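# Return misplaced items to the desk holding their group

## Task

Find every object sitting on a desk other than the one where the rest of its kind are, and carry each one to that matching desk. The robot must not fall over or be left leaning. An object only counts as placed if it stays there by itself at the end, not if the robot is still gripping or propping it.

## Robot and tools

ROBOT. A Hello Robot Stretch 4 with a single arm: an omni-wheel base, a lift that rides up a mast, an arm that telescopes forward, a wrist with yaw, pitch and roll joints, and a two-finger gripper. It stands about 1.6 m tall; the base rim is within 0.23 m of the base origin. Loose objects may occasionally get nudged by something outside the robot.

FRAMES. Base frame: origin on the floor below the base centre, x ahead, y to the left, z up. hand_pose is reported in this frame and marks a point between the open fingertips; with all wrist joints at 0 its axes line up with the base frame. Its printed value may be somewhat off. The odometry frame is where the base frame was when the scene began.

execute_actions. Argument "actions": a list holding one action or nothing (empty just reports state and images). An action contains "base", "joints", or both, optionally with "pace" and "contact_limits"; alternatively it is {"end_of_arm": "enable_torque"} on its own, which re-powers any wrist or gripper motor that shut itself off. All motions in one action begin together. No action runs longer than 15 s.
- "base" holds exactly one relative move, measured from the base position in the latest reported state: translate_m (metres, straight, forward positive, -2 to 2), strafe_m (metres, sideways, left positive, -2 to 2) or rotate_rad (radians, on the spot, counter-clockwise from above positive, -3.2 to 3.2).
- "joints" is one object for the single arm, naming absolute targets: lift_m 0 to 1.2 (m); arm_m 0 to 0.55 (m of extension); wrist_yaw_rad -1.134 to 4.276 (0 facing forward, positive turns left, 3.14 stowed backward, beyond 3.4 the arm may obstruct); wrist_pitch_rad -1.117 to 4.259 (0 level, 1.57 pointing down); wrist_roll_rad -1.117 to 4.259 (0 puts fingers level with each other, positive turns clockwise viewed from behind the gripper); gripper_m -0.038 to 0.141 (m, fingertip gap; negative means fingers squeeze each other). Done tolerances: lift and arm ±0.004, yaw and roll ±0.02, pitch ±0.05, gripper ±0.004. A joint target outside its range is clipped and the result notes it; any other bad value or unknown key rejects the whole call.
- "pace": "slow", "default", "fast" or "max" (base up to 0.1/0.3/0.4/0.6 m/s and 1/2/3/4 rad/s). With lift_m above 0.2 base speed is reduced, down to 0.3 m/s and 1 rad/s at full height.
- "contact_limits": only arm_m, 0 (gentlest) to 0.75 (firmest), default 0.5; sets how much force the arm motion tolerates before stopping.
- "cameras": list of head_camera, head_left_camera, head_right_camera, wrist_camera or "all"; omitted, null or ["all"] gives all, [] gives none.
A joint or the base left out of an action may keep pushing toward an earlier target without the status showing it. A good first step to unfold the wrist: lift_m 0.4 with wrist_yaw_rad 0.

wait: "seconds" 0 to 10; commands nothing and returns state and images.
zoom_image: "camera" plus "region" [x0, y0, x1, y1] in pixels of that camera's latest full image, origin top-left, at most 504 by 504.
finished_scene: "scene" number (1 or 2); irreversible, reports success. Replying with no tool call ends everything.

RESULTS. base_status and joint_status: "done" (for the base, wheels turned the commanded amount even if slipping), "off_target" (resting short, may still push), "contact_stop_at_<key>" (hit something; that part goes slack), "limit_stop_at_<name>" (built-in limit; own_body means self-collision, often with pitch below -0.2 and strong roll; tilt means leaning over 6 degrees, lift/arm/wheels go slack and ignore commands), "time_out", "torque_fault" (wrist or gripper motor limp until enable_torque). If any call reports a stop, the remaining calls in that same reply are skipped. on_its_own lists uncommanded events; "held at" gives the target held. lidar_m: 12 distances (m) from the base origin, 30-degree sectors starting straight ahead and going counter-clockwise (4th left, 7th behind, 10th right); "-" means nothing seen or closer than 0.25 m; sees roughly 0.15 m up to robot height, misses clear objects and thin legs. wrist_depth_mm: 7x7 grid of median depths from top-left, 100 to 2000 mm, "-" unknown. base_odometry comes from wheel turns (slip counts as motion), heading -3.142 to 3.142. If turned_by_wheels and turned_by_imu differ by over about 0.1 rad, a collision or slip likely occurred and heading is off by roughly that difference. base_tilt (degrees, forward and right positive) has a fixed bias up to about 1.5. motor_effort: percent of maximum, positive toward larger joint values (wheel_0..2 positive means turning right), peak in brackets; abnormal rest effort hints at a load or contact.

GRIPPING. Command a gap smaller than the object; going further below squeezes harder and pulls it toward the wrist. The gripper reading and "done" do not prove a grasp; at commands of 0 or more a firm hold shows as a clear effort change. If fingertips jam on a surface, raise the lift.

CAMERAS. head_camera at the mast top looks ahead and down (turn the base to look elsewhere); head_left_camera and head_right_camera are fisheyes beside it looking more steeply down and showing base and arm; wrist_camera looks along the fingers, tips near the image bottom. Calibration (K, distortion, T_world_to_cam from base frame) is approximate, and errors grow for the wrist camera.

AVOID. Driving or turning with over 1 kg held and arm_m above 0.2, especially at fast paces; steady hard pushes or pulls, worse with a high gripper or high contact limit; pressing the gripper into things (torque faults); drops, slams and knocking objects over. While you are composing a reply the robot keeps holding its last command.

Each tool is called after "Emit:" by a JSON object that holds its "fn" and its "kwargs", one argument or row to a line.

## Session

Emit:
{"fn": "execute_actions", "kwargs": {
  "actions": []
}}

Scene clock: 0.00 s.
base_odometry: x=+0.000 y=+0.000 heading=+0.000 (m, m, rad; odometry frame)
turned_by_wheels: +0.000 (rad since the last result)
turned_by_imu: +0.000 (rad since the last result)
base_tilt: forward=+1.0 right=+0.1 (deg)
lidar_m: 0.92 0.98 1.31 2.20 1.13 0.79 0.75 0.82 0.70 0.67 0.71 0.95
base_status: not commanded
joint_positions: lift_m=+0.232 arm_m=-0.002 wrist_yaw_rad=+3.223 wrist_pitch_rad=+0.020 wrist_roll_rad=+0.010 gripper_m=+0.057
joint_status: not commanded
motor_effort: lift_m=+18 arm_m=+0 wrist_yaw_rad=-1 wrist_pitch_rad=-7 wrist_roll_rad=+1 gripper_m=-4 wheel_0=+0 wheel_1=+0 wheel_2=+0 (%)
hand_pose: x=-0.1256 y=+0.0636 z=+0.4046 quat_wxyz=(-0.041, -0.010, +0.004, +0.999) (m; base frame)
wrist_depth_mm: - - 137 904 891 854 842 / - - 134 904 904 878 842 / - - 134 264 891 866 842 / - 114 136 891 891 854 842 / 189 141 931 904 878 866 831 / 199 960 220 904 208 854 831 / 196 946 917 904 878 842 842
pictures: head_camera, head_left_camera, head_right_camera, wrist_camera
Images, in order (width x height): head_camera 420x560, head_left_camera 420x672, head_right_camera 420x672, wrist_camera 616x392.

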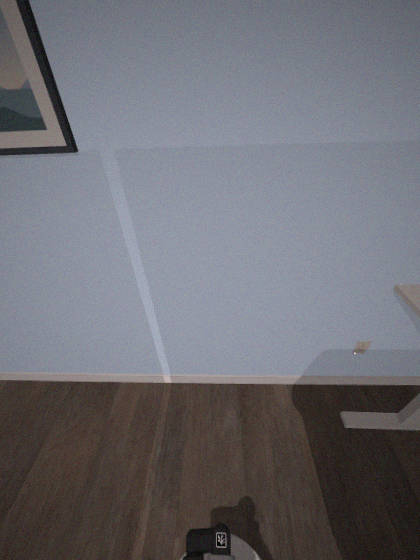

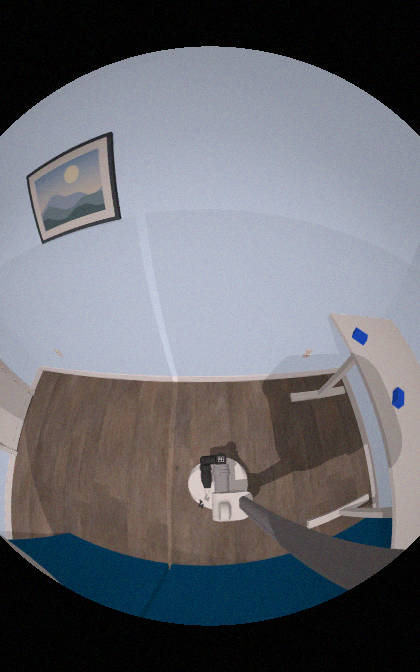

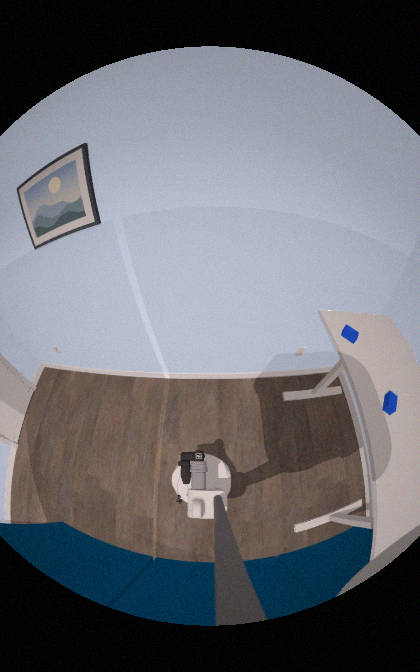

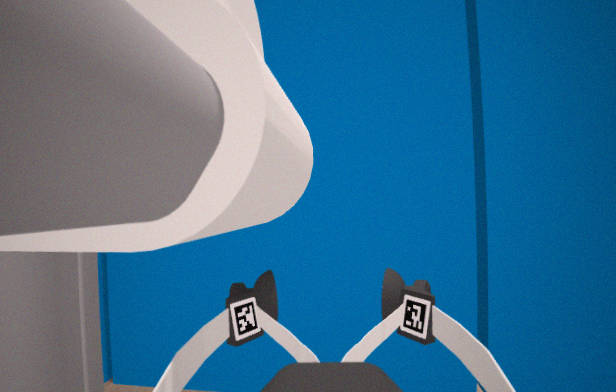

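Emit:
{"fn": "execute_actions", "kwargs": {
  "actions": [
    {"base":{"rotate_rad":-1.57},"joints":{"lift_m":1.0,"wrist_yaw_rad":0,"gripper_m":0.12},"pace":"fast"}
  ]
}}

Scene clock: 4.93 s.
base_odometry: x=+0.000 y=+0.000 heading=-1.569 (m, m, rad; odometry frame)
turned_by_wheels: -1.569 (rad since the last result)
turned_by_imu: -1.579 (rad since the last result)
base_tilt: forward=+1.1 right=+0.2 (deg)
lidar_m: 0.65 0.73 0.96 0.91 0.97 1.28 2.21 1.12 0.82 0.77 0.80 0.70
base_status: done
joint_positions: lift_m=+1.000 arm_m=-0.002 wrist_yaw_rad=+0.000 wrist_pitch_rad=+0.020 wrist_roll_rad=+0.010 gripper_m=+0.120
joint_status: all done
motor_effort: lift_m=+23(22) arm_m=-1(0) wrist_yaw_rad=-2(6) wrist_pitch_rad=-6(7) wrist_roll_rad=+0(1) gripper_m=-1(2) wheel_0=+6(12) wheel_1=+2(13) wheel_2=+2(12) (%)
hand_pose: x=+0.4575 y=-0.0873 z=+1.1720 quat_wxyz=(+1.000, +0.005, +0.010, +0.000) (m; base frame)
wrist_depth_mm: 1336 1308 1281 1281 1281 1281 1042 / 1308 1308 1308 1281 1281 1255 1060 / 1308 1308 1308 1281 1255 1255 1078 / 1308 1308 1281 1281 1281 1255 1078 / 1336 1308 1308 1281 1281 1255 1078 / 1008 1008 213 1008 976 207 917 / 676 640 654 164 615 603 627
pictures: head_camera, head_left_camera, head_right_camera, wrist_camera
camera_calibration (this result's frames):
wrist_camera: T_world_to_cam=[[0.0531108, -0.997857, -0.0382136, -0.0505632], [-0.0108643, 0.0376879, -0.99923, 1.23654], [0.99853, 0.0534851, -0.00883936, -0.213772], [0, 0, 0, 1]] pos_world=[0.229577, -0.0856238, 1.23177]
Images, in order (width x height): head_camera 420x560, head_left_camera 420x672, head_right_camera 420x672, wrist_camera 616x392.

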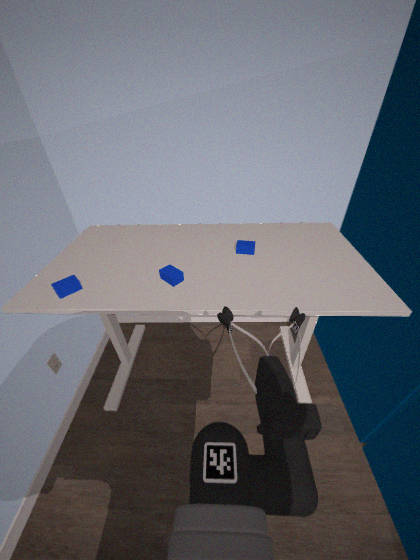

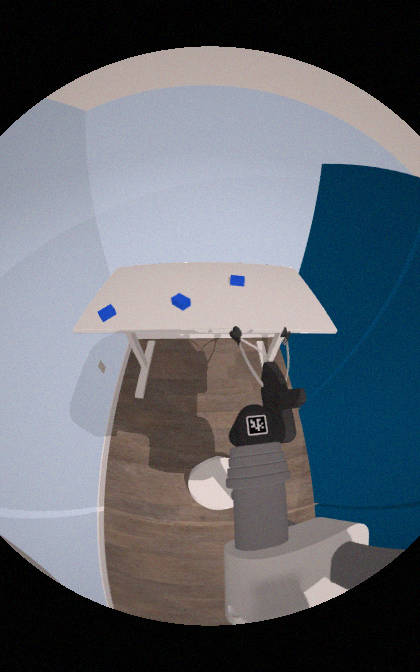

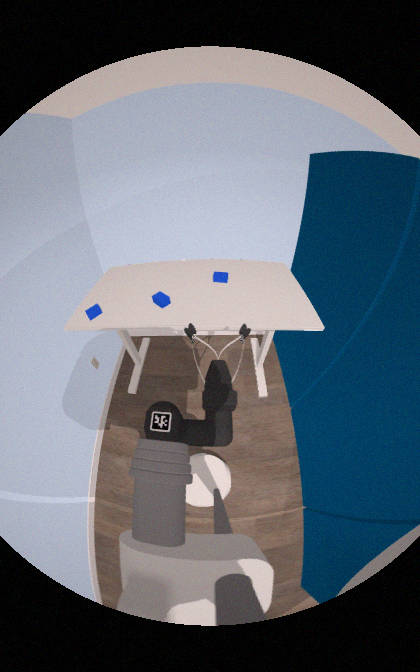

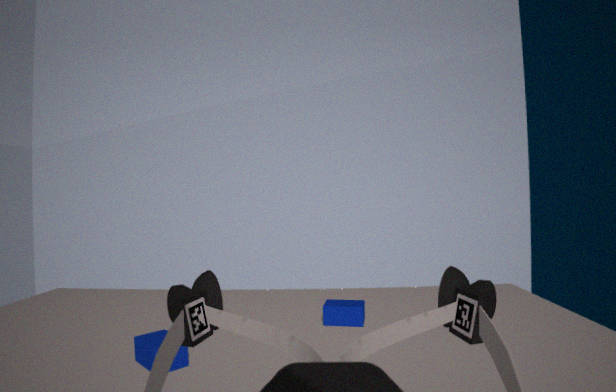

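Emit:
{"fn": "execute_actions", "kwargs": {
  "actions": [
    {"base":{"translate_m":-1.75},"joints":{"lift_m":0.25},"pace":"max"}
  ],
  "cameras": []
}}

Emit:
{"fn": "execute_actions", "kwargs": {
  "actions": [
    {"base":{"rotate_rad":-1.57},"pace":"fast"}
  ],
  "cameras": ["head_camera","head_left_camera"]
}}

Scene clock: 16.13 s.
base_odometry: x=-0.002 y=+1.750 heading=-1.570 (m, m, rad; odometry frame)
turned_by_wheels: -0.001 (rad since the last result)
turned_by_imu: +0.005 (rad since the last result)
base_tilt: forward=+1.0 right=+0.2 (deg)
lidar_m: 2.41 1.29 0.95 0.90 0.67 0.49 0.44 0.47 0.73 1.99 0.92 1.16
base_status: done
joint_positions: lift_m=+0.250 arm_m=-0.002 wrist_yaw_rad=+0.000 wrist_pitch_rad=+0.020 wrist_roll_rad=+0.010 gripper_m=+0.120
joint_status: all done
motor_effort: lift_m=+16(19) arm_m=-1(0) wrist_yaw_rad=+0(0) wrist_pitch_rad=-7(7) wrist_roll_rad=-1(0) gripper_m=+1(3) wheel_0=-6(14) wheel_1=-4(9) wheel_2=+1(14) (%)
hand_pose: x=+0.4574 y=-0.0874 z=+0.4226 quat_wxyz=(+1.000, +0.005, +0.010, +0.000) (m; base frame)
wrist_depth_mm: 1397 - - - - 1576 1060 / 1430 - - - - 1618 1098 / 1430 - - - - 1661 1098 / 1397 - - - - 1661 1098 / 1464 - - - - 1618 1118 / 1397 1618 213 1756 1661 207 1118 / 1138 1118 1118 164 1042 1025 1025
pictures: none
No camera images: the call's "cameras" was empty. Leave "cameras" out to get every camera's image.

Scene clock: 17.87 s.
base_odometry: x=-0.002 y=+1.750 heading=-3.139 (m, m, rad; odometry frame)
turned_by_wheels: -1.569 (rad since the last result)
turned_by_imu: -1.580 (rad since the last result)
base_tilt: forward=+1.1 right=+0.1 (deg)
lidar_m: 1.85 0.91 1.12 2.42 1.33 0.96 0.88 0.63 0.48 0.45 0.50 0.70
base_status: done
joint_positions: lift_m=+0.250 arm_m=-0.002 wrist_yaw_rad=+0.000 wrist_pitch_rad=+0.020 wrist_roll_rad=+0.010 gripper_m=+0.120
joint_status: not commanded
motor_effort: lift_m=+16(16) arm_m=+0(0) wrist_yaw_rad=+0(0) wrist_pitch_rad=-7(7) wrist_roll_rad=+0(0) gripper_m=-1(1) wheel_0=+5(8) wheel_1=+2(14) wheel_2=+3(12) (%)
hand_pose: x=+0.4574 y=-0.0874 z=+0.4226 quat_wxyz=(+1.000, +0.005, +0.010, +0.000) (m; base frame)
wrist_depth_mm: 778 - - - 1863 904 621 / 768 - - - 1863 917 640 / 768 - - - 1921 931 621 / 768 - - - - 946 634 / 759 - - - - 931 634 / 759 1025 213 1708 1537 207 634 / 741 960 1138 164 1060 878 654
pictures: head_camera, head_left_camera
Images, in order (width x height): head_camera 420x560, head_left_camera 420x672.

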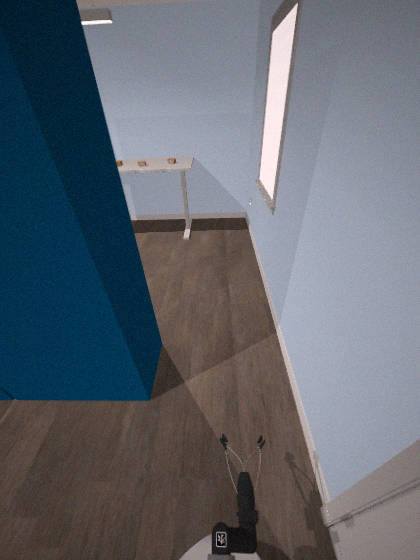

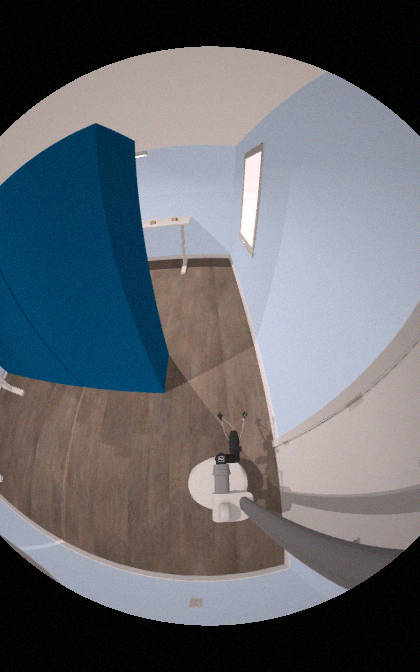

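Emit:
{"fn": "execute_actions", "kwargs": {
  "actions": [
    {"base":{"translate_m":1.85},"pace":"max"}
  ],
  "cameras": ["head_camera","head_left_camera"]
}}

Scene clock: 25.33 s.
base_odometry: x=-1.852 y=+1.744 heading=-3.139 (m, m, rad; odometry frame)
turned_by_wheels: +0.001 (rad since the last result)
turned_by_imu: +0.001 (rad since the last result)
base_tilt: forward=+1.1 right=+0.2 (deg)
lidar_m: 1.35 1.24 1.65 2.42 0.83 0.75 1.92 0.68 0.46 0.44 0.44 0.60
base_status: done
joint_positions: lift_m=+0.250 arm_m=-0.002 wrist_yaw_rad=+0.000 wrist_pitch_rad=+0.020 wrist_roll_rad=+0.010 gripper_m=+0.120
joint_status: not commanded
motor_effort: lift_m=+16(16) arm_m=-1(0) wrist_yaw_rad=+0(1) wrist_pitch_rad=-6(7) wrist_roll_rad=-1(1) gripper_m=+1(2) wheel_0=+3(5) wheel_1=+1(9) wheel_2=+3(18) (%)
hand_pose: x=+0.4574 y=-0.0874 z=+0.4225 quat_wxyz=(+1.000, +0.005, +0.010, +0.000) (m; base frame)
wrist_depth_mm: 1397 1756 1808 1756 1708 778 569 / 1308 1308 1756 1756 1756 854 585 / 1808 1756 1756 1756 1708 854 574 / 1756 1756 1756 1756 1756 878 585 / 1808 1808 1808 1808 1808 878 580 / 1708 1576 213 1756 1499 207 597 / 1160 1078 1118 164 1025 820 597
pictures: head_camera, head_left_camera
Images, in order (width x height): head_camera 420x560, head_left_camera 420x672.

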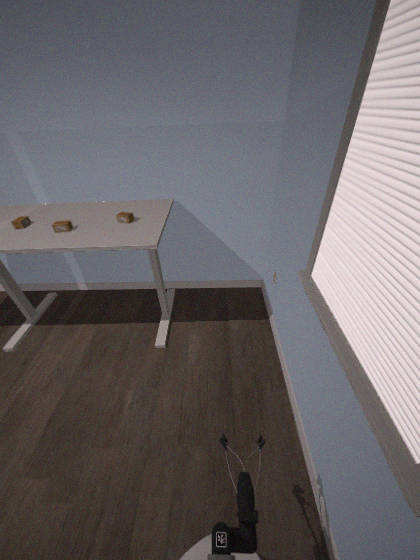

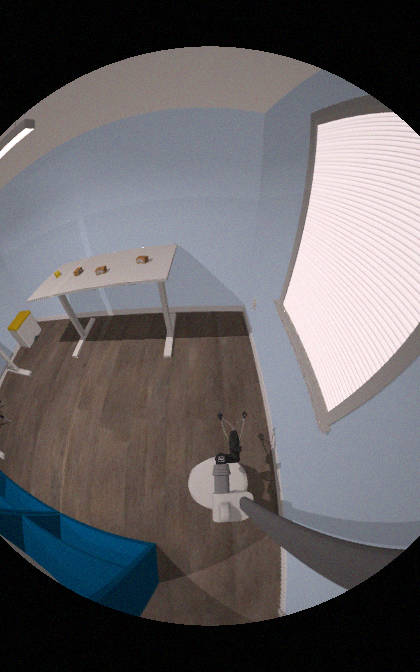

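Emit:
{"fn": "execute_actions", "kwargs": {
  "actions": [
    {"base":{"strafe_m":1.6},"joints":{"lift_m":0.95},"pace":"max"}
  ]
}}

Scene clock: 32.83 s.
base_odometry: x=-1.847 y=+0.144 heading=-3.138 (m, m, rad; odometry frame)
turned_by_wheels: +0.000 (rad since the last result)
turned_by_imu: +0.008 (rad since the last result)
base_tilt: forward=+1.1 right=+0.2 (deg)
lidar_m: 1.12 1.25 0.88 0.83 0.87 0.62 0.58 0.61 0.85 2.02 1.67 1.19
base_status: done
joint_positions: lift_m=+0.950 arm_m=-0.002 wrist_yaw_rad=+0.000 wrist_pitch_rad=+0.020 wrist_roll_rad=+0.010 gripper_m=+0.120
joint_status: all done
motor_effort: lift_m=+22(25) arm_m=-1(0) wrist_yaw_rad=+1(2) wrist_pitch_rad=-6(7) wrist_roll_rad=-1(0) gripper_m=-2(2) wheel_0=+0(17) wheel_1=+0(17) wheel_2=+1(3) (%)
hand_pose: x=+0.4574 y=-0.0874 z=+1.1221 quat_wxyz=(+1.000, +0.005, +0.010, +0.000) (m; base frame)
wrist_depth_mm: 1808 1756 1808 1756 1756 1756 1708 / 1808 1808 1756 1756 1756 1708 1708 / 1808 1756 1756 1756 1756 1756 1756 / 1808 1756 1708 1708 1756 1756 1708 / 1756 1756 1756 1756 1661 1537 1464 / 1808 1756 213 1756 1025 208 1708 / 1808 1756 1708 164 1756 1708 1708
pictures: head_camera, head_left_camera, head_right_camera, wrist_camera
camera_calibration (this result's frames):
wrist_camera: T_world_to_cam=[[0.0527997, -0.997874, -0.0382154, -0.0524156], [-0.0108867, 0.0376913, -0.99923, 1.18668], [0.998546, 0.0531751, -0.00887344, -0.214184], [0, 0, 0, 1]] pos_world=[0.229559, -0.0856426, 1.18187]
Images, in order (width x height): head_camera 420x560, head_left_camera 420x672, head_right_camera 420x672, wrist_camera 616x392.

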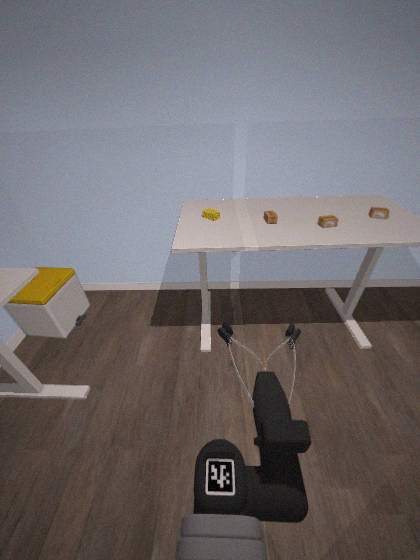

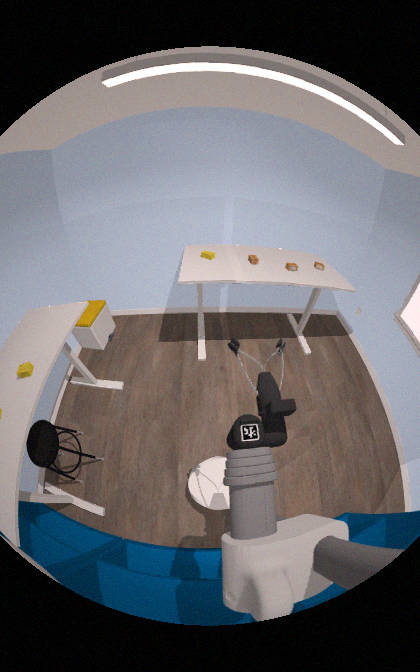

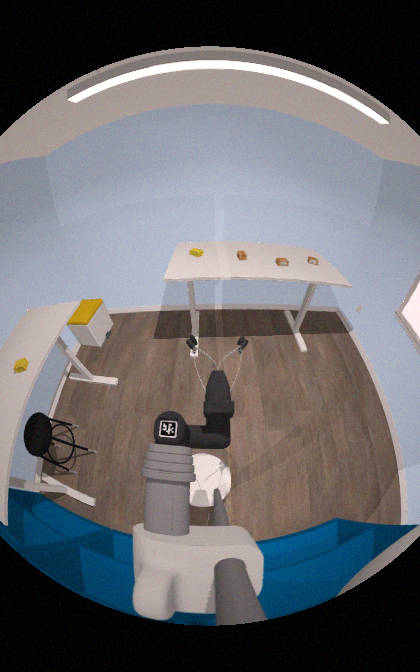

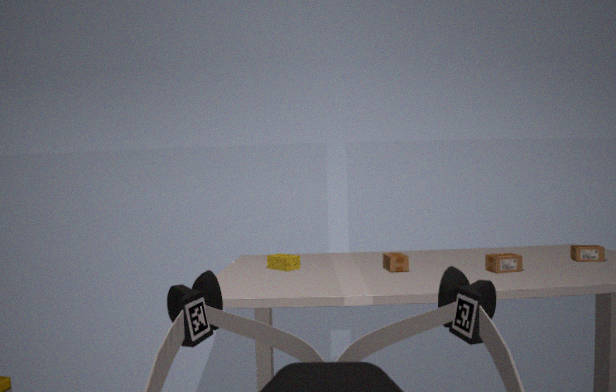

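Emit:
{"fn": "execute_actions", "kwargs": {
  "actions": [
    {"base":{"translate_m":0.75},"joints":{"lift_m":1.1,"wrist_pitch_rad":0.7,"arm_m":0.25,"gripper_m":0.141},"pace":"max"}
  ],
  "cameras": []
}}

Emit:
{"fn": "execute_actions", "kwargs": {
  "actions": [
    {"base":{"strafe_m":0.14},"pace":"fast"}
  ]
}}

Scene clock: 43.03 s.
base_odometry: x=-2.597 y=+0.141 heading=-3.138 (m, m, rad; odometry frame)
turned_by_wheels: +0.001 (rad since the last result)
turned_by_imu: +0.002 (rad since the last result)
base_tilt: forward=+1.1 right=+0.2 (deg)
lidar_m: 0.39 0.40 1.39 0.87 0.89 1.28 1.33 1.41 2.16 2.00 0.59 0.41
base_status: done
joint_positions: lift_m=+1.100 arm_m=+0.249 wrist_yaw_rad=+0.000 wrist_pitch_rad=+0.702 wrist_roll_rad=+0.010 gripper_m=+0.141
joint_status: all done
motor_effort: lift_m=+23(29) arm_m=+6(6) wrist_yaw_rad=-1(0) wrist_pitch_rad=-5(4) wrist_roll_rad=+2(1) gripper_m=-1(0) wheel_0=+6(11) wheel_1=+3(7) wheel_2=+0(15) (%)
hand_pose: x=+0.6403 y=-0.0874 z=+1.0917 quat_wxyz=(+0.939, +0.005, +0.344, -0.002) (m; base frame)
wrist_depth_mm: 676 676 676 676 676 676 676 / 732 732 741 741 741 741 723 / 820 778 661 647 634 627 609 / 917 549 539 530 525 508 504 / 480 449 407 449 439 433 359 / 399 387 218 389 379 195 332 / 349 347 345 156 332 329 327
pictures: none
No camera images: the call's "cameras" was empty. Leave "cameras" out to get every camera's image.

Scene clock: 44.63 s.
base_odometry: x=-2.596 y=+0.002 heading=-3.138 (m, m, rad; odometry frame)
turned_by_wheels: +0.000 (rad since the last result)
turned_by_imu: +0.001 (rad since the last result)
base_tilt: forward=+1.1 right=+0.1 (deg)
lidar_m: 0.37 0.43 0.79 0.69 0.75 1.09 1.35 1.42 2.29 2.15 0.56 0.39
base_status: done
joint_positions: lift_m=+1.100 arm_m=+0.249 wrist_yaw_rad=+0.000 wrist_pitch_rad=+0.702 wrist_roll_rad=+0.010 gripper_m=+0.141
joint_status: not commanded
motor_effort: lift_m=+23(23) arm_m=+6(6) wrist_yaw_rad=-1(0) wrist_pitch_rad=-4(4) wrist_roll_rad=+0(3) gripper_m=-1(3) wheel_0=-4(12) wheel_1=+4(12) wheel_2=+0(3) (%)
hand_pose: x=+0.6403 y=-0.0874 z=+1.0917 quat_wxyz=(+0.939, +0.005, +0.344, -0.002) (m; base frame)
wrist_depth_mm: 676 676 676 676 676 668 668 / 732 732 732 741 732 732 715 / 809 809 691 654 634 621 615 / 917 904 539 535 517 512 504 / 1042 1025 455 410 427 436 427 / 1205 421 217 387 382 196 368 / 1336 349 345 156 334 329 330
pictures: head_camera, head_left_camera, head_right_camera, wrist_camera
camera_calibration (this result's frames):
wrist_camera: T_world_to_cam=[[0.0170266, -0.997872, -0.0629381, -0.0133178], [-0.63767, 0.0376467, -0.769389, 1.3087], [0.770122, 0.0532338, -0.635672, 0.433543], [0, 0, 0, 1]] pos_world=[0.500862, -0.0856367, 1.28165]
Images, in order (width x height): head_camera 420x560, head_left_camera 420x672, head_right_camera 420x672, wrist_camera 616x392.

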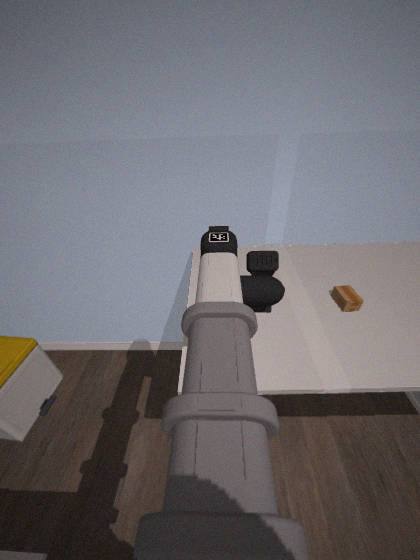

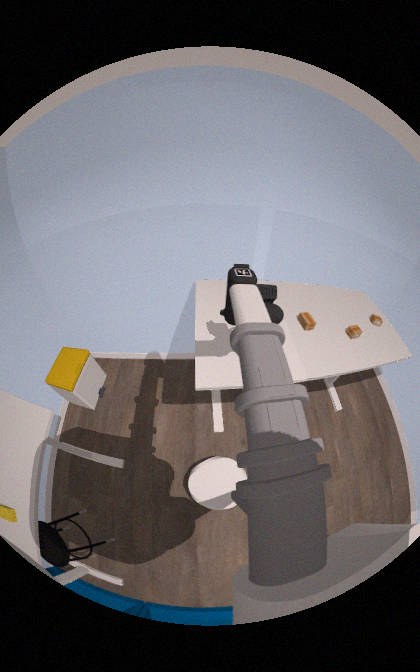

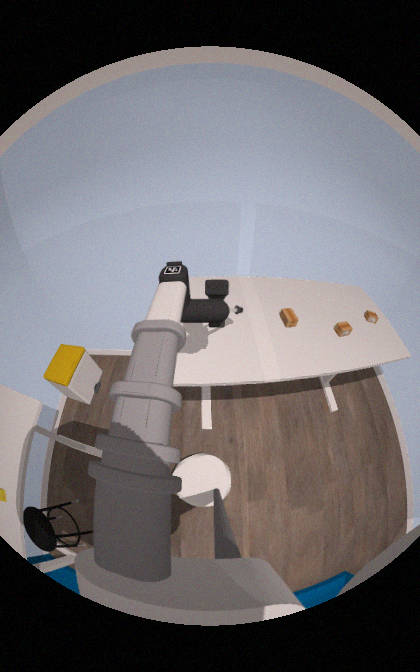

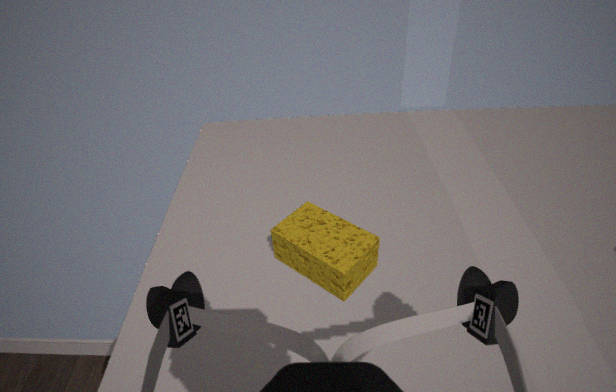

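Emit:
{"fn": "execute_actions", "kwargs": {
  "actions": [
    {"base":{"translate_m":0.08},"joints":{"lift_m":1.17,"wrist_pitch_rad":1.57,"wrist_roll_rad":-0.93,"arm_m":0.54},"pace":"fast"}
  ],
  "cameras": ["wrist_camera","head_right_camera"]
}}

Scene clock: 53.10 s.
base_odometry: x=-2.676 y=+0.001 heading=-3.137 (m, m, rad; odometry frame)
turned_by_wheels: +0.001 (rad since the last result)
turned_by_imu: +0.002 (rad since the last result)
base_tilt: forward=+1.1 right=+0.1 (deg)
lidar_m: 0.29 0.32 1.25 0.73 0.75 1.08 1.41 1.51 2.22 1.44 0.46 0.30
base_status: done
joint_positions: lift_m=+1.170 arm_m=+0.539 wrist_yaw_rad=+0.000 wrist_pitch_rad=+1.570 wrist_roll_rad=-0.930 gripper_m=+0.141
joint_status: all done
motor_effort: lift_m=+23(27) arm_m=+6(7) wrist_yaw_rad=-2(2) wrist_pitch_rad=+1(0) wrist_roll_rad=-2(11) gripper_m=+2(1) wheel_0=+5(13) wheel_1=+5(10) wheel_2=-1(10) (%)
hand_pose: x=+0.7102 y=-0.0874 z=+1.0594 quat_wxyz=(+0.632, -0.317, +0.632, +0.317) (m; base frame)
wrist_depth_mm: 1336 1336 1336 336 334 330 327 / 1336 1336 340 334 332 329 327 / 1336 340 336 334 332 329 325 / 831 338 336 332 330 325 324 / 340 340 334 287 329 324 324 / 340 336 217 285 325 196 320 / 340 336 330 156 325 322 320
pictures: head_right_camera, wrist_camera
camera_calibration (this result's frames):
wrist_camera: T_world_to_cam=[[0.783646, -0.618971, -0.0526562, -0.538803], [-0.62022, -0.784361, -0.0101819, 0.439901], [-0.0349992, 0.0406375, -0.998561, 1.31424], [0, 0, 0, 1]] pos_world=[0.741064, -0.0418701, 1.28846]
Images, in order (width x height): head_right_camera 420x672, wrist_camera 616x392.

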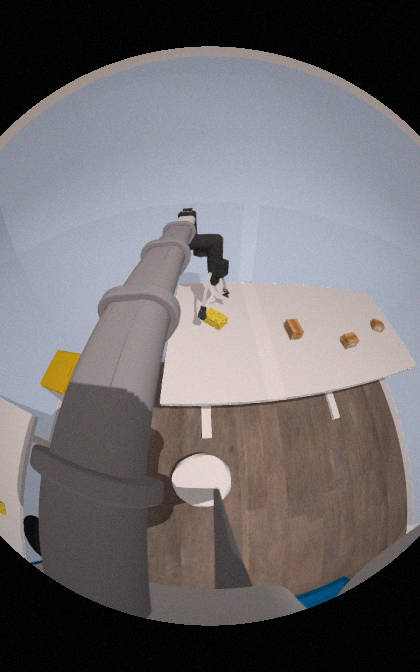

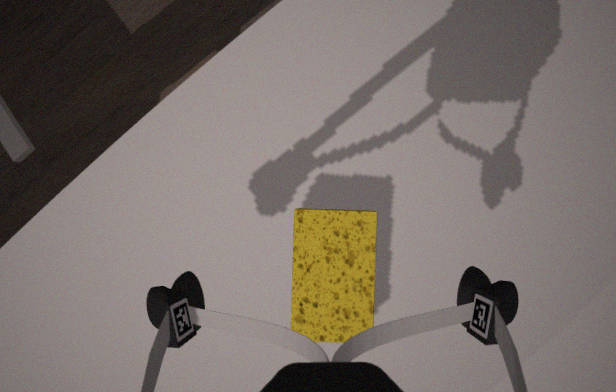

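Emit:
{"fn": "execute_actions", "kwargs": {
  "actions": [
    {"joints":{"lift_m":1.098,"gripper_m":0.1}}
  ],
  "cameras": ["wrist_camera"]
}}

Emit:
{"fn": "execute_actions", "kwargs": {
  "actions": [
    {"joints":{"gripper_m":0.02}}
  ],
  "cameras": ["wrist_camera"]
}}

Emit:
{"fn": "execute_actions", "kwargs": {
  "actions": [
    {"joints":{"lift_m":1.19}}
  ],
  "cameras": ["wrist_camera","head_right_camera"]
}}

Scene clock: 57.40 s.
base_odometry: x=-2.676 y=+0.001 heading=-3.137 (m, m, rad; odometry frame)
turned_by_wheels: +0.000 (rad since the last result)
turned_by_imu: +0.002 (rad since the last result)
base_tilt: forward=+1.1 right=+0.1 (deg)
lidar_m: 0.27 0.33 1.25 0.68 0.76 1.05 1.43 1.47 2.27 1.44 0.44 0.31
base_status: not commanded
joint_positions: lift_m=+1.098 arm_m=+0.539 wrist_yaw_rad=+0.000 wrist_pitch_rad=+1.570 wrist_roll_rad=-0.930 gripper_m=+0.100
joint_status: all done
motor_effort: lift_m=+14(20) arm_m=+6(6) wrist_yaw_rad=-2(1) wrist_pitch_rad=+0(1) wrist_roll_rad=-1(1) gripper_m=-2(2) wheel_0=+5(5) wheel_1=+5(5) wheel_2=-1(1) (%)
hand_pose: x=+0.7102 y=-0.0874 z=+0.9881 quat_wxyz=(+0.632, -0.317, +0.632, +0.317) (m; base frame)
wrist_depth_mm: 1255 1229 266 265 262 258 257 / 1255 267 266 263 260 258 257 / 270 267 265 262 260 258 255 / 268 266 263 262 258 257 254 / 267 265 262 216 256 256 253 / 266 264 214 215 213 254 253 / 266 263 260 164 255 253 252
pictures: wrist_camera
camera_calibration (this result's frames):
wrist_camera: T_world_to_cam=[[0.783646, -0.618972, -0.0526577, -0.542555], [-0.620221, -0.784361, -0.0101807, 0.439176], [-0.0350011, 0.0406375, -0.998561, 1.24311], [0, 0, 0, 1]] pos_world=[0.741068, -0.0418701, 1.21722]
Images, in order (width x height): wrist_camera 616x392.

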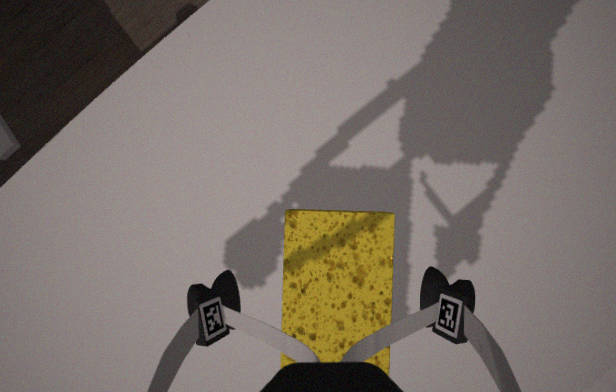

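Scene clock: 59.03 s.
base_odometry: x=-2.676 y=+0.001 heading=-3.137 (m, m, rad; odometry frame)
turned_by_wheels: +0.000 (rad since the last result)
turned_by_imu: +0.001 (rad since the last result)
base_tilt: forward=+1.1 right=+0.2 (deg)
lidar_m: 0.30 0.30 1.25 0.71 0.76 1.05 1.41 1.48 2.29 1.44 0.46 0.31
base_status: not commanded
joint_positions: lift_m=+1.098 arm_m=+0.539 wrist_yaw_rad=+0.000 wrist_pitch_rad=+1.570 wrist_roll_rad=-0.930 gripper_m=+0.020
joint_status: all done
motor_effort: lift_m=+14(14) arm_m=+6(6) wrist_yaw_rad=-1(1) wrist_pitch_rad=+1(1) wrist_roll_rad=+0(2) gripper_m=-20(20) wheel_0=+5(5) wheel_1=+5(5) wheel_2=-1(1) (%)
hand_pose: x=+0.7102 y=-0.0874 z=+0.9881 quat_wxyz=(+0.632, -0.317, +0.632, +0.317) (m; base frame)
wrist_depth_mm: 1255 1255 266 265 262 259 257 / 1229 268 266 264 262 259 257 / 270 267 265 263 259 257 255 / 268 267 263 260 259 256 255 / 267 265 263 205 256 256 254 / 266 265 211 204 202 254 252 / 266 264 260 204 203 169 252
pictures: wrist_camera
camera_calibration (this result's frames):
wrist_camera: T_world_to_cam=[[0.783646, -0.618971, -0.0526626, -0.542549], [-0.62022, -0.784362, -0.0101768, 0.439171], [-0.0350074, 0.0406374, -0.998561, 1.24311], [0, 0, 0, 1]] pos_world=[0.741067, -0.04187, 1.21722]
Images, in order (width x height): wrist_camera 616x392.

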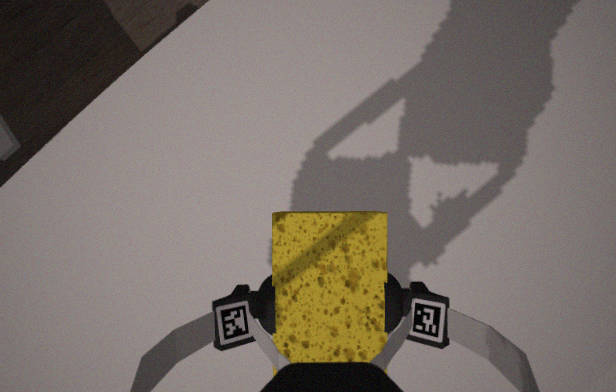

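Scene clock: 60.43 s.
base_odometry: x=-2.676 y=+0.001 heading=-3.137 (m, m, rad; odometry frame)
turned_by_wheels: +0.000 (rad since the last result)
turned_by_imu: +0.001 (rad since the last result)
base_tilt: forward=+1.1 right=+0.2 (deg)
lidar_m: 0.27 0.30 1.25 0.70 0.75 1.04 1.41 1.46 2.26 1.46 0.46 0.30
base_status: not commanded
joint_positions: lift_m=+1.190 arm_m=+0.539 wrist_yaw_rad=+0.000 wrist_pitch_rad=+1.570 wrist_roll_rad=-0.930 gripper_m=+0.020
joint_status: all done
motor_effort: lift_m=+24(25) arm_m=+6(6) wrist_yaw_rad=-2(2) wrist_pitch_rad=+1(1) wrist_roll_rad=-1(2) gripper_m=-19(18) wheel_0=+5(5) wheel_1=+5(5) wheel_2=-1(1) (%)
hand_pose: x=+0.7102 y=-0.0874 z=+1.0793 quat_wxyz=(+0.632, -0.317, +0.632, +0.317) (m; base frame)
wrist_depth_mm: 1336 1366 1336 357 353 349 347 / 1366 1336 357 357 351 349 347 / 1336 364 357 353 349 347 345 / 1366 359 355 351 349 345 343 / 362 359 353 205 347 345 342 / 359 355 211 204 203 342 342 / 359 355 351 203 202 169 340
pictures: head_right_camera, wrist_camera
camera_calibration (this result's frames):
wrist_camera: T_world_to_cam=[[0.783646, -0.618971, -0.0526673, -0.537742], [-0.62022, -0.784362, -0.0101731, 0.440096], [-0.0350134, 0.0406374, -0.99856, 1.33418], [0, 0, 0, 1]] pos_world=[0.741069, -0.0418701, 1.30841]
Images, in order (width x height): head_right_camera 420x672, wrist_camera 616x392.

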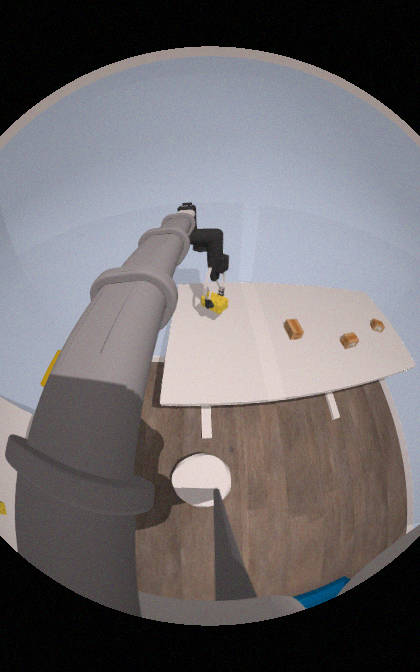

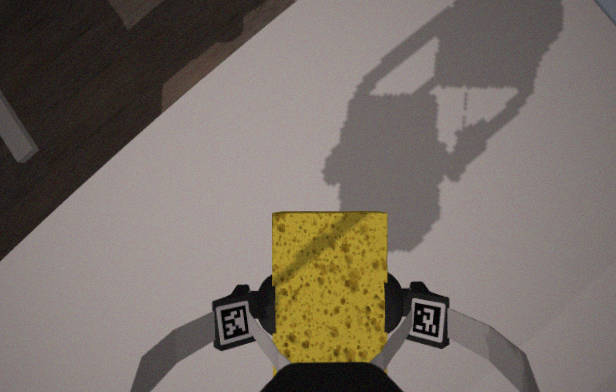

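Emit:
{"fn": "execute_actions", "kwargs": {
  "actions": [
    {"base":{"rotate_rad":1.85},"joints":{"arm_m":0.4}}
  ]
}}

Scene clock: 64.97 s.
base_odometry: x=-2.676 y=+0.001 heading=-1.288 (m, m, rad; odometry frame)
turned_by_wheels: +1.849 (rad since the last result)
turned_by_imu: +1.864 (rad since the last result)
base_tilt: forward=+1.1 right=+0.2 (deg)
lidar_m: 0.70 0.85 1.42 1.42 1.67 2.16 0.69 0.35 0.29 0.30 1.31 0.72
base_status: done
joint_positions: lift_m=+1.190 arm_m=+0.401 wrist_yaw_rad=+0.000 wrist_pitch_rad=+1.570 wrist_roll_rad=-0.930 gripper_m=+0.020
joint_status: all done
motor_effort: lift_m=+23(24) arm_m=-6(6) wrist_yaw_rad=+0(2) wrist_pitch_rad=+0(1) wrist_roll_rad=+1(3) gripper_m=-18(15) wheel_0=-7(16) wheel_1=-6(10) wheel_2=-3(11) (%)
hand_pose: x=+0.5722 y=-0.0874 z=+1.0793 quat_wxyz=(+0.632, -0.317, +0.632, +0.317) (m; base frame)
wrist_depth_mm: 1336 1336 1336 1308 1336 349 347 / 1366 1336 1336 1308 1281 349 345 / 1336 1308 1336 1308 1308 347 343 / 1336 1336 1336 1308 1281 351 345 / 1366 1336 1308 205 1281 1281 342 / 1366 1098 211 204 202 1281 342 / 1308 1098 1308 204 202 169 340
pictures: head_camera, head_left_camera, head_right_camera, wrist_camera
camera_calibration (this result's frames):
wrist_camera: T_world_to_cam=[[0.783518, -0.61911, -0.0529412, -0.429235], [-0.620363, -0.784252, -0.00995626, 0.354358], [-0.0353552, 0.0406436, -0.998548, 1.32955], [0, 0, 0, 1]] pos_world=[0.60315, -0.0418756, 1.30842]
Images, in order (width x height): head_camera 420x560, head_left_camera 420x672, head_right_camera 420x672, wrist_camera 616x392.

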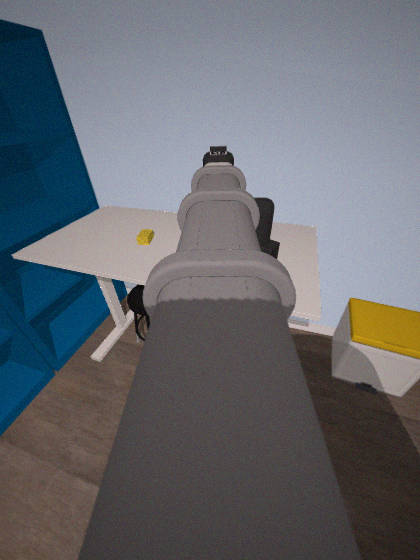

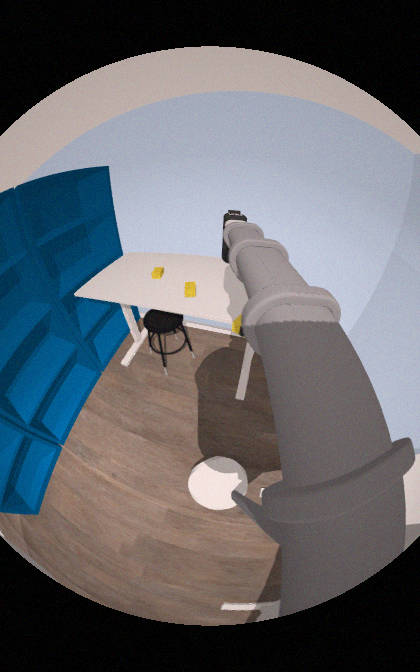

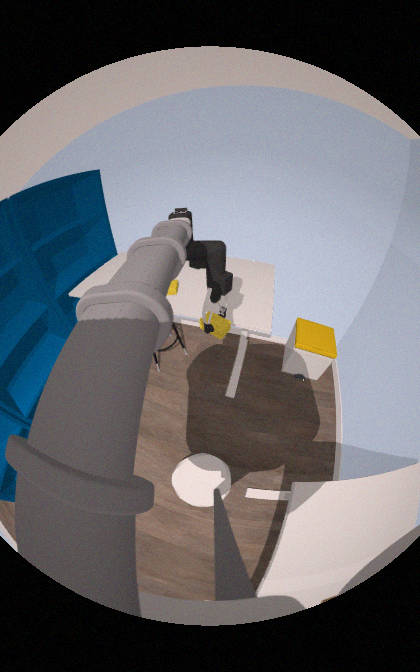

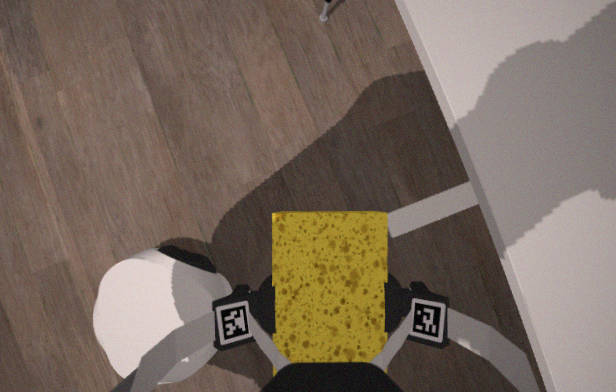

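Same height.

Emit:
{"fn": "execute_actions", "kwargs": {
  "actions": [
    {"base":{"translate_m":0.2},"joints":{"arm_m":0.54,"lift_m":1.13},"pace":"fast"}
  ],
  "cameras": ["wrist_camera"]
}}

Emit:
{"fn": "execute_actions", "kwargs": {
  "actions": [
    {"joints":{"lift_m":1.098}}
  ],
  "cameras": ["wrist_camera"]
}}

Emit:
{"fn": "execute_actions", "kwargs": {
  "actions": [
    {"joints":{"gripper_m":0.11}}
  ],
  "cameras": []
}}

Emit:
{"fn": "execute_actions", "kwargs": {
  "actions": [
    {"joints":{"lift_m":1.18},"pace":"fast"}
  ]
}}

Scene clock: 70.70 s.
base_odometry: x=-2.620 y=-0.191 heading=-1.288 (m, m, rad; odometry frame)
turned_by_wheels: +0.001 (rad since the last result)
turned_by_imu: +0.002 (rad since the last result)
base_tilt: forward=+1.1 right=+0.1 (deg)
lidar_m: 0.53 0.65 1.16 1.37 1.63 2.35 1.26 0.42 0.36 1.18 1.08 0.53
base_status: done
joint_positions: lift_m=+1.130 arm_m=+0.539 wrist_yaw_rad=+0.000 wrist_pitch_rad=+1.570 wrist_roll_rad=-0.930 gripper_m=+0.020
joint_status: all done
motor_effort: lift_m=+14(22) arm_m=+6(6) wrist_yaw_rad=+0(1) wrist_pitch_rad=+0(1) wrist_roll_rad=+1(1) gripper_m=-18(21) wheel_0=+5(9) wheel_1=+5(9) wheel_2=-1(12) (%)
hand_pose: x=+0.7102 y=-0.0874 z=+1.0201 quat_wxyz=(+0.632, -0.317, +0.632, +0.317) (m; base frame)
wrist_depth_mm: 306 303 298 296 294 291 289 / 304 301 297 296 293 289 287 / 1308 300 297 296 291 290 286 / 1281 298 296 293 290 289 286 / 1255 297 294 205 287 287 283 / 1281 297 211 204 202 286 283 / 1042 1060 291 204 203 169 283
pictures: wrist_camera
camera_calibration (this result's frames):
wrist_camera: T_world_to_cam=[[0.783673, -0.618916, -0.0529171, -0.540563], [-0.620168, -0.784406, -0.00997518, 0.439204], [-0.0353347, 0.0406348, -0.998549, 1.27524], [0, 0, 0, 1]] pos_world=[0.741065, -0.0418679, 1.24916]
Images, in order (width x height): wrist_camera 616x392.

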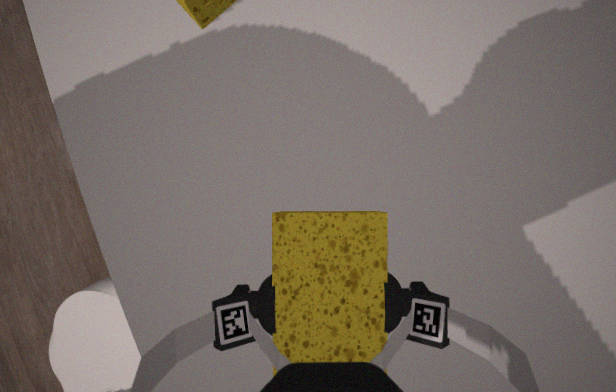

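Scene clock: 71.63 s.
base_odometry: x=-2.620 y=-0.191 heading=-1.288 (m, m, rad; odometry frame)
turned_by_wheels: +0.000 (rad since the last result)
turned_by_imu: +0.000 (rad since the last result)
base_tilt: forward=+1.1 right=+0.2 (deg)
lidar_m: 0.52 0.65 1.19 1.36 1.62 2.34 0.97 0.43 0.36 1.17 1.10 0.53
base_status: not commanded
joint_positions: lift_m=+1.098 arm_m=+0.539 wrist_yaw_rad=+0.000 wrist_pitch_rad=+1.570 wrist_roll_rad=-0.930 gripper_m=+0.020
joint_status: all done
motor_effort: lift_m=+14(15) arm_m=+6(6) wrist_yaw_rad=+0(0) wrist_pitch_rad=+0(0) wrist_roll_rad=+0(3) gripper_m=-19(18) wheel_0=+5(5) wheel_1=+5(5) wheel_2=-1(1) (%)
hand_pose: x=+0.7102 y=-0.0874 z=+0.9881 quat_wxyz=(+0.632, -0.317, +0.632, +0.317) (m; base frame)
wrist_depth_mm: 272 270 267 264 262 259 257 / 272 268 265 263 259 258 256 / 270 267 264 262 259 257 255 / 1255 266 263 262 259 257 255 / 1229 265 264 205 256 256 254 / 1255 264 211 204 202 254 253 / 1008 263 259 203 202 168 252
pictures: wrist_camera
camera_calibration (this result's frames):
wrist_camera: T_world_to_cam=[[0.783673, -0.618916, -0.0529171, -0.542256], [-0.620168, -0.784406, -0.00997518, 0.438886], [-0.0353347, 0.0406348, -0.998549, 1.24332], [0, 0, 0, 1]] pos_world=[0.741066, -0.0418679, 1.2172]
Images, in order (width x height): wrist_camera 616x392.

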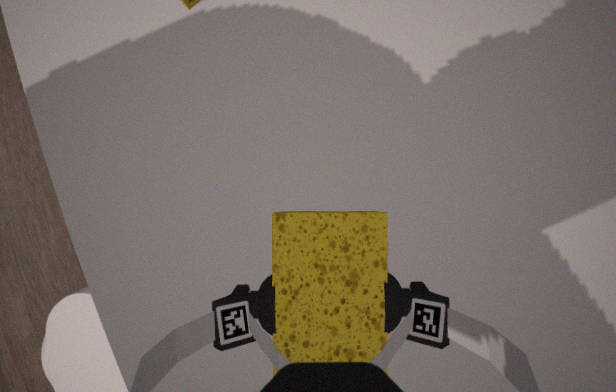

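Scene clock: 73.37 s.
base_odometry: x=-2.620 y=-0.191 heading=-1.288 (m, m, rad; odometry frame)
turned_by_wheels: +0.000 (rad since the last result)
turned_by_imu: +0.001 (rad since the last result)
base_tilt: forward=+1.1 right=+0.1 (deg)
lidar_m: 0.53 0.62 1.14 1.37 1.61 2.37 1.02 0.39 0.37 1.17 1.10 0.52
base_status: not commanded
joint_positions: lift_m=+1.098 arm_m=+0.539 wrist_yaw_rad=+0.000 wrist_pitch_rad=+1.570 wrist_roll_rad=-0.930 gripper_m=+0.110
joint_status: all done
motor_effort: lift_m=+14(14) arm_m=+6(6) wrist_yaw_rad=+0(1) wrist_pitch_rad=+0(0) wrist_roll_rad=+0(2) gripper_m=-2(18) wheel_0=+5(5) wheel_1=+5(5) wheel_2=-1(1) (%)
hand_pose: x=+0.7102 y=-0.0874 z=+0.9881 quat_wxyz=(+0.632, -0.317, +0.632, +0.317) (m; base frame)
wrist_depth_mm: 273 271 267 264 262 259 257 / 271 268 265 264 262 258 256 / 270 266 265 263 259 257 256 / 1255 267 264 260 259 256 255 / 1255 266 264 216 257 256 254 / 1229 265 211 214 213 211 253 / 1008 262 260 164 255 253 252
pictures: none
No camera images: the call's "cameras" was empty. Leave "cameras" out to get every camera's image.

Scene clock: 74.47 s.
base_odometry: x=-2.620 y=-0.191 heading=-1.288 (m, m, rad; odometry frame)
turned_by_wheels: +0.000 (rad since the last result)
turned_by_imu: +0.000 (rad since the last result)
base_tilt: forward=+1.1 right=+0.2 (deg)
lidar_m: 0.53 0.62 1.21 1.36 1.59 2.35 1.60 0.40 0.36 1.16 1.11 0.52
base_status: not commanded
joint_positions: lift_m=+1.180 arm_m=+0.539 wrist_yaw_rad=+0.000 wrist_pitch_rad=+1.570 wrist_roll_rad=-0.930 gripper_m=+0.110
joint_status: all done
motor_effort: lift_m=+23(27) arm_m=+6(6) wrist_yaw_rad=+0(1) wrist_pitch_rad=-1(0) wrist_roll_rad=+0(0) gripper_m=-1(0) wheel_0=+5(5) wheel_1=+5(5) wheel_2=-1(1) (%)
hand_pose: x=+0.7102 y=-0.0874 z=+1.0694 quat_wxyz=(+0.632, -0.317, +0.632, +0.317) (m; base frame)
wrist_depth_mm: 1366 353 347 347 342 342 336 / 1336 353 349 345 343 340 336 / 1336 351 345 343 342 340 334 / 1336 351 345 342 340 336 334 / 1308 1182 343 297 340 334 332 / 1336 1098 211 296 336 211 332 / 1336 1078 342 164 334 330 330
pictures: head_camera, head_left_camera, head_right_camera, wrist_camera
camera_calibration (this result's frames):
wrist_camera: T_world_to_cam=[[0.783673, -0.618916, -0.0529171, -0.53796], [-0.620168, -0.784406, -0.00997518, 0.439699], [-0.0353347, 0.0406348, -0.998549, 1.32444], [0, 0, 0, 1]] pos_world=[0.74107, -0.0418679, 1.29843]
Images, in order (width x height): head_camera 420x560, head_left_camera 420x672, head_right_camera 420x672, wrist_camera 616x392.

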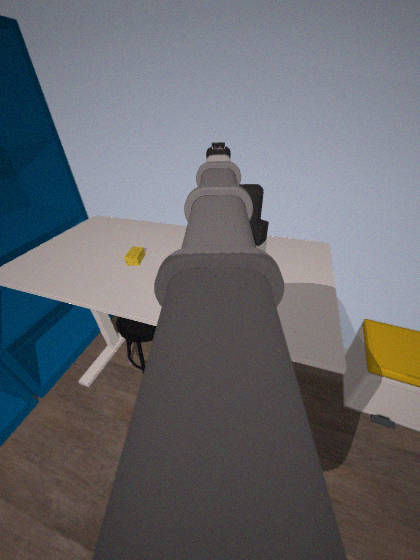

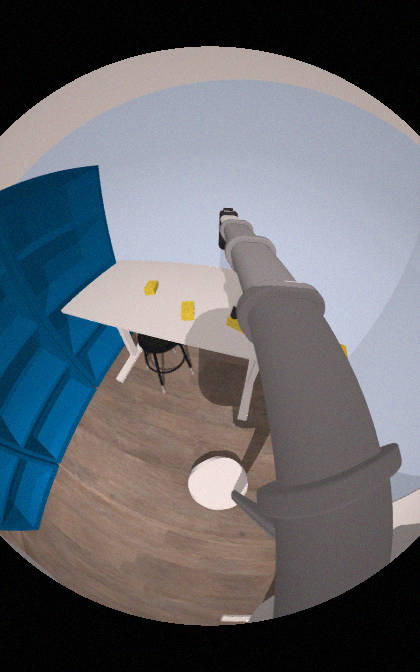

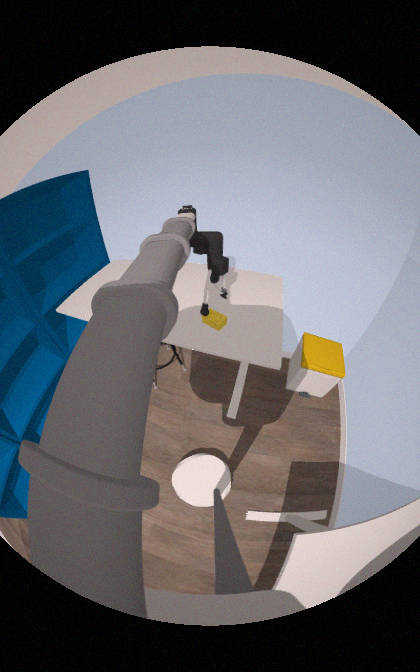

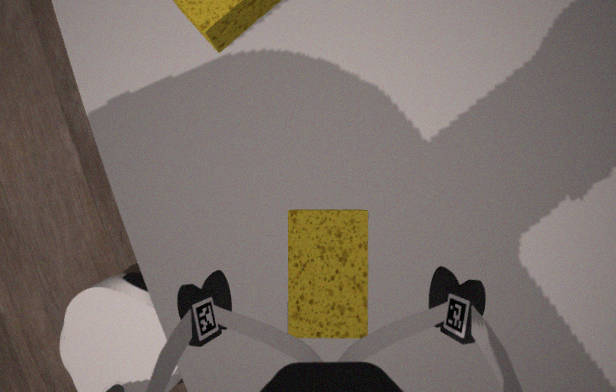

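Emit:
{"fn": "finished_scene", "kwargs": {
  "scene": 1
}}

The scene is finished: the task was done.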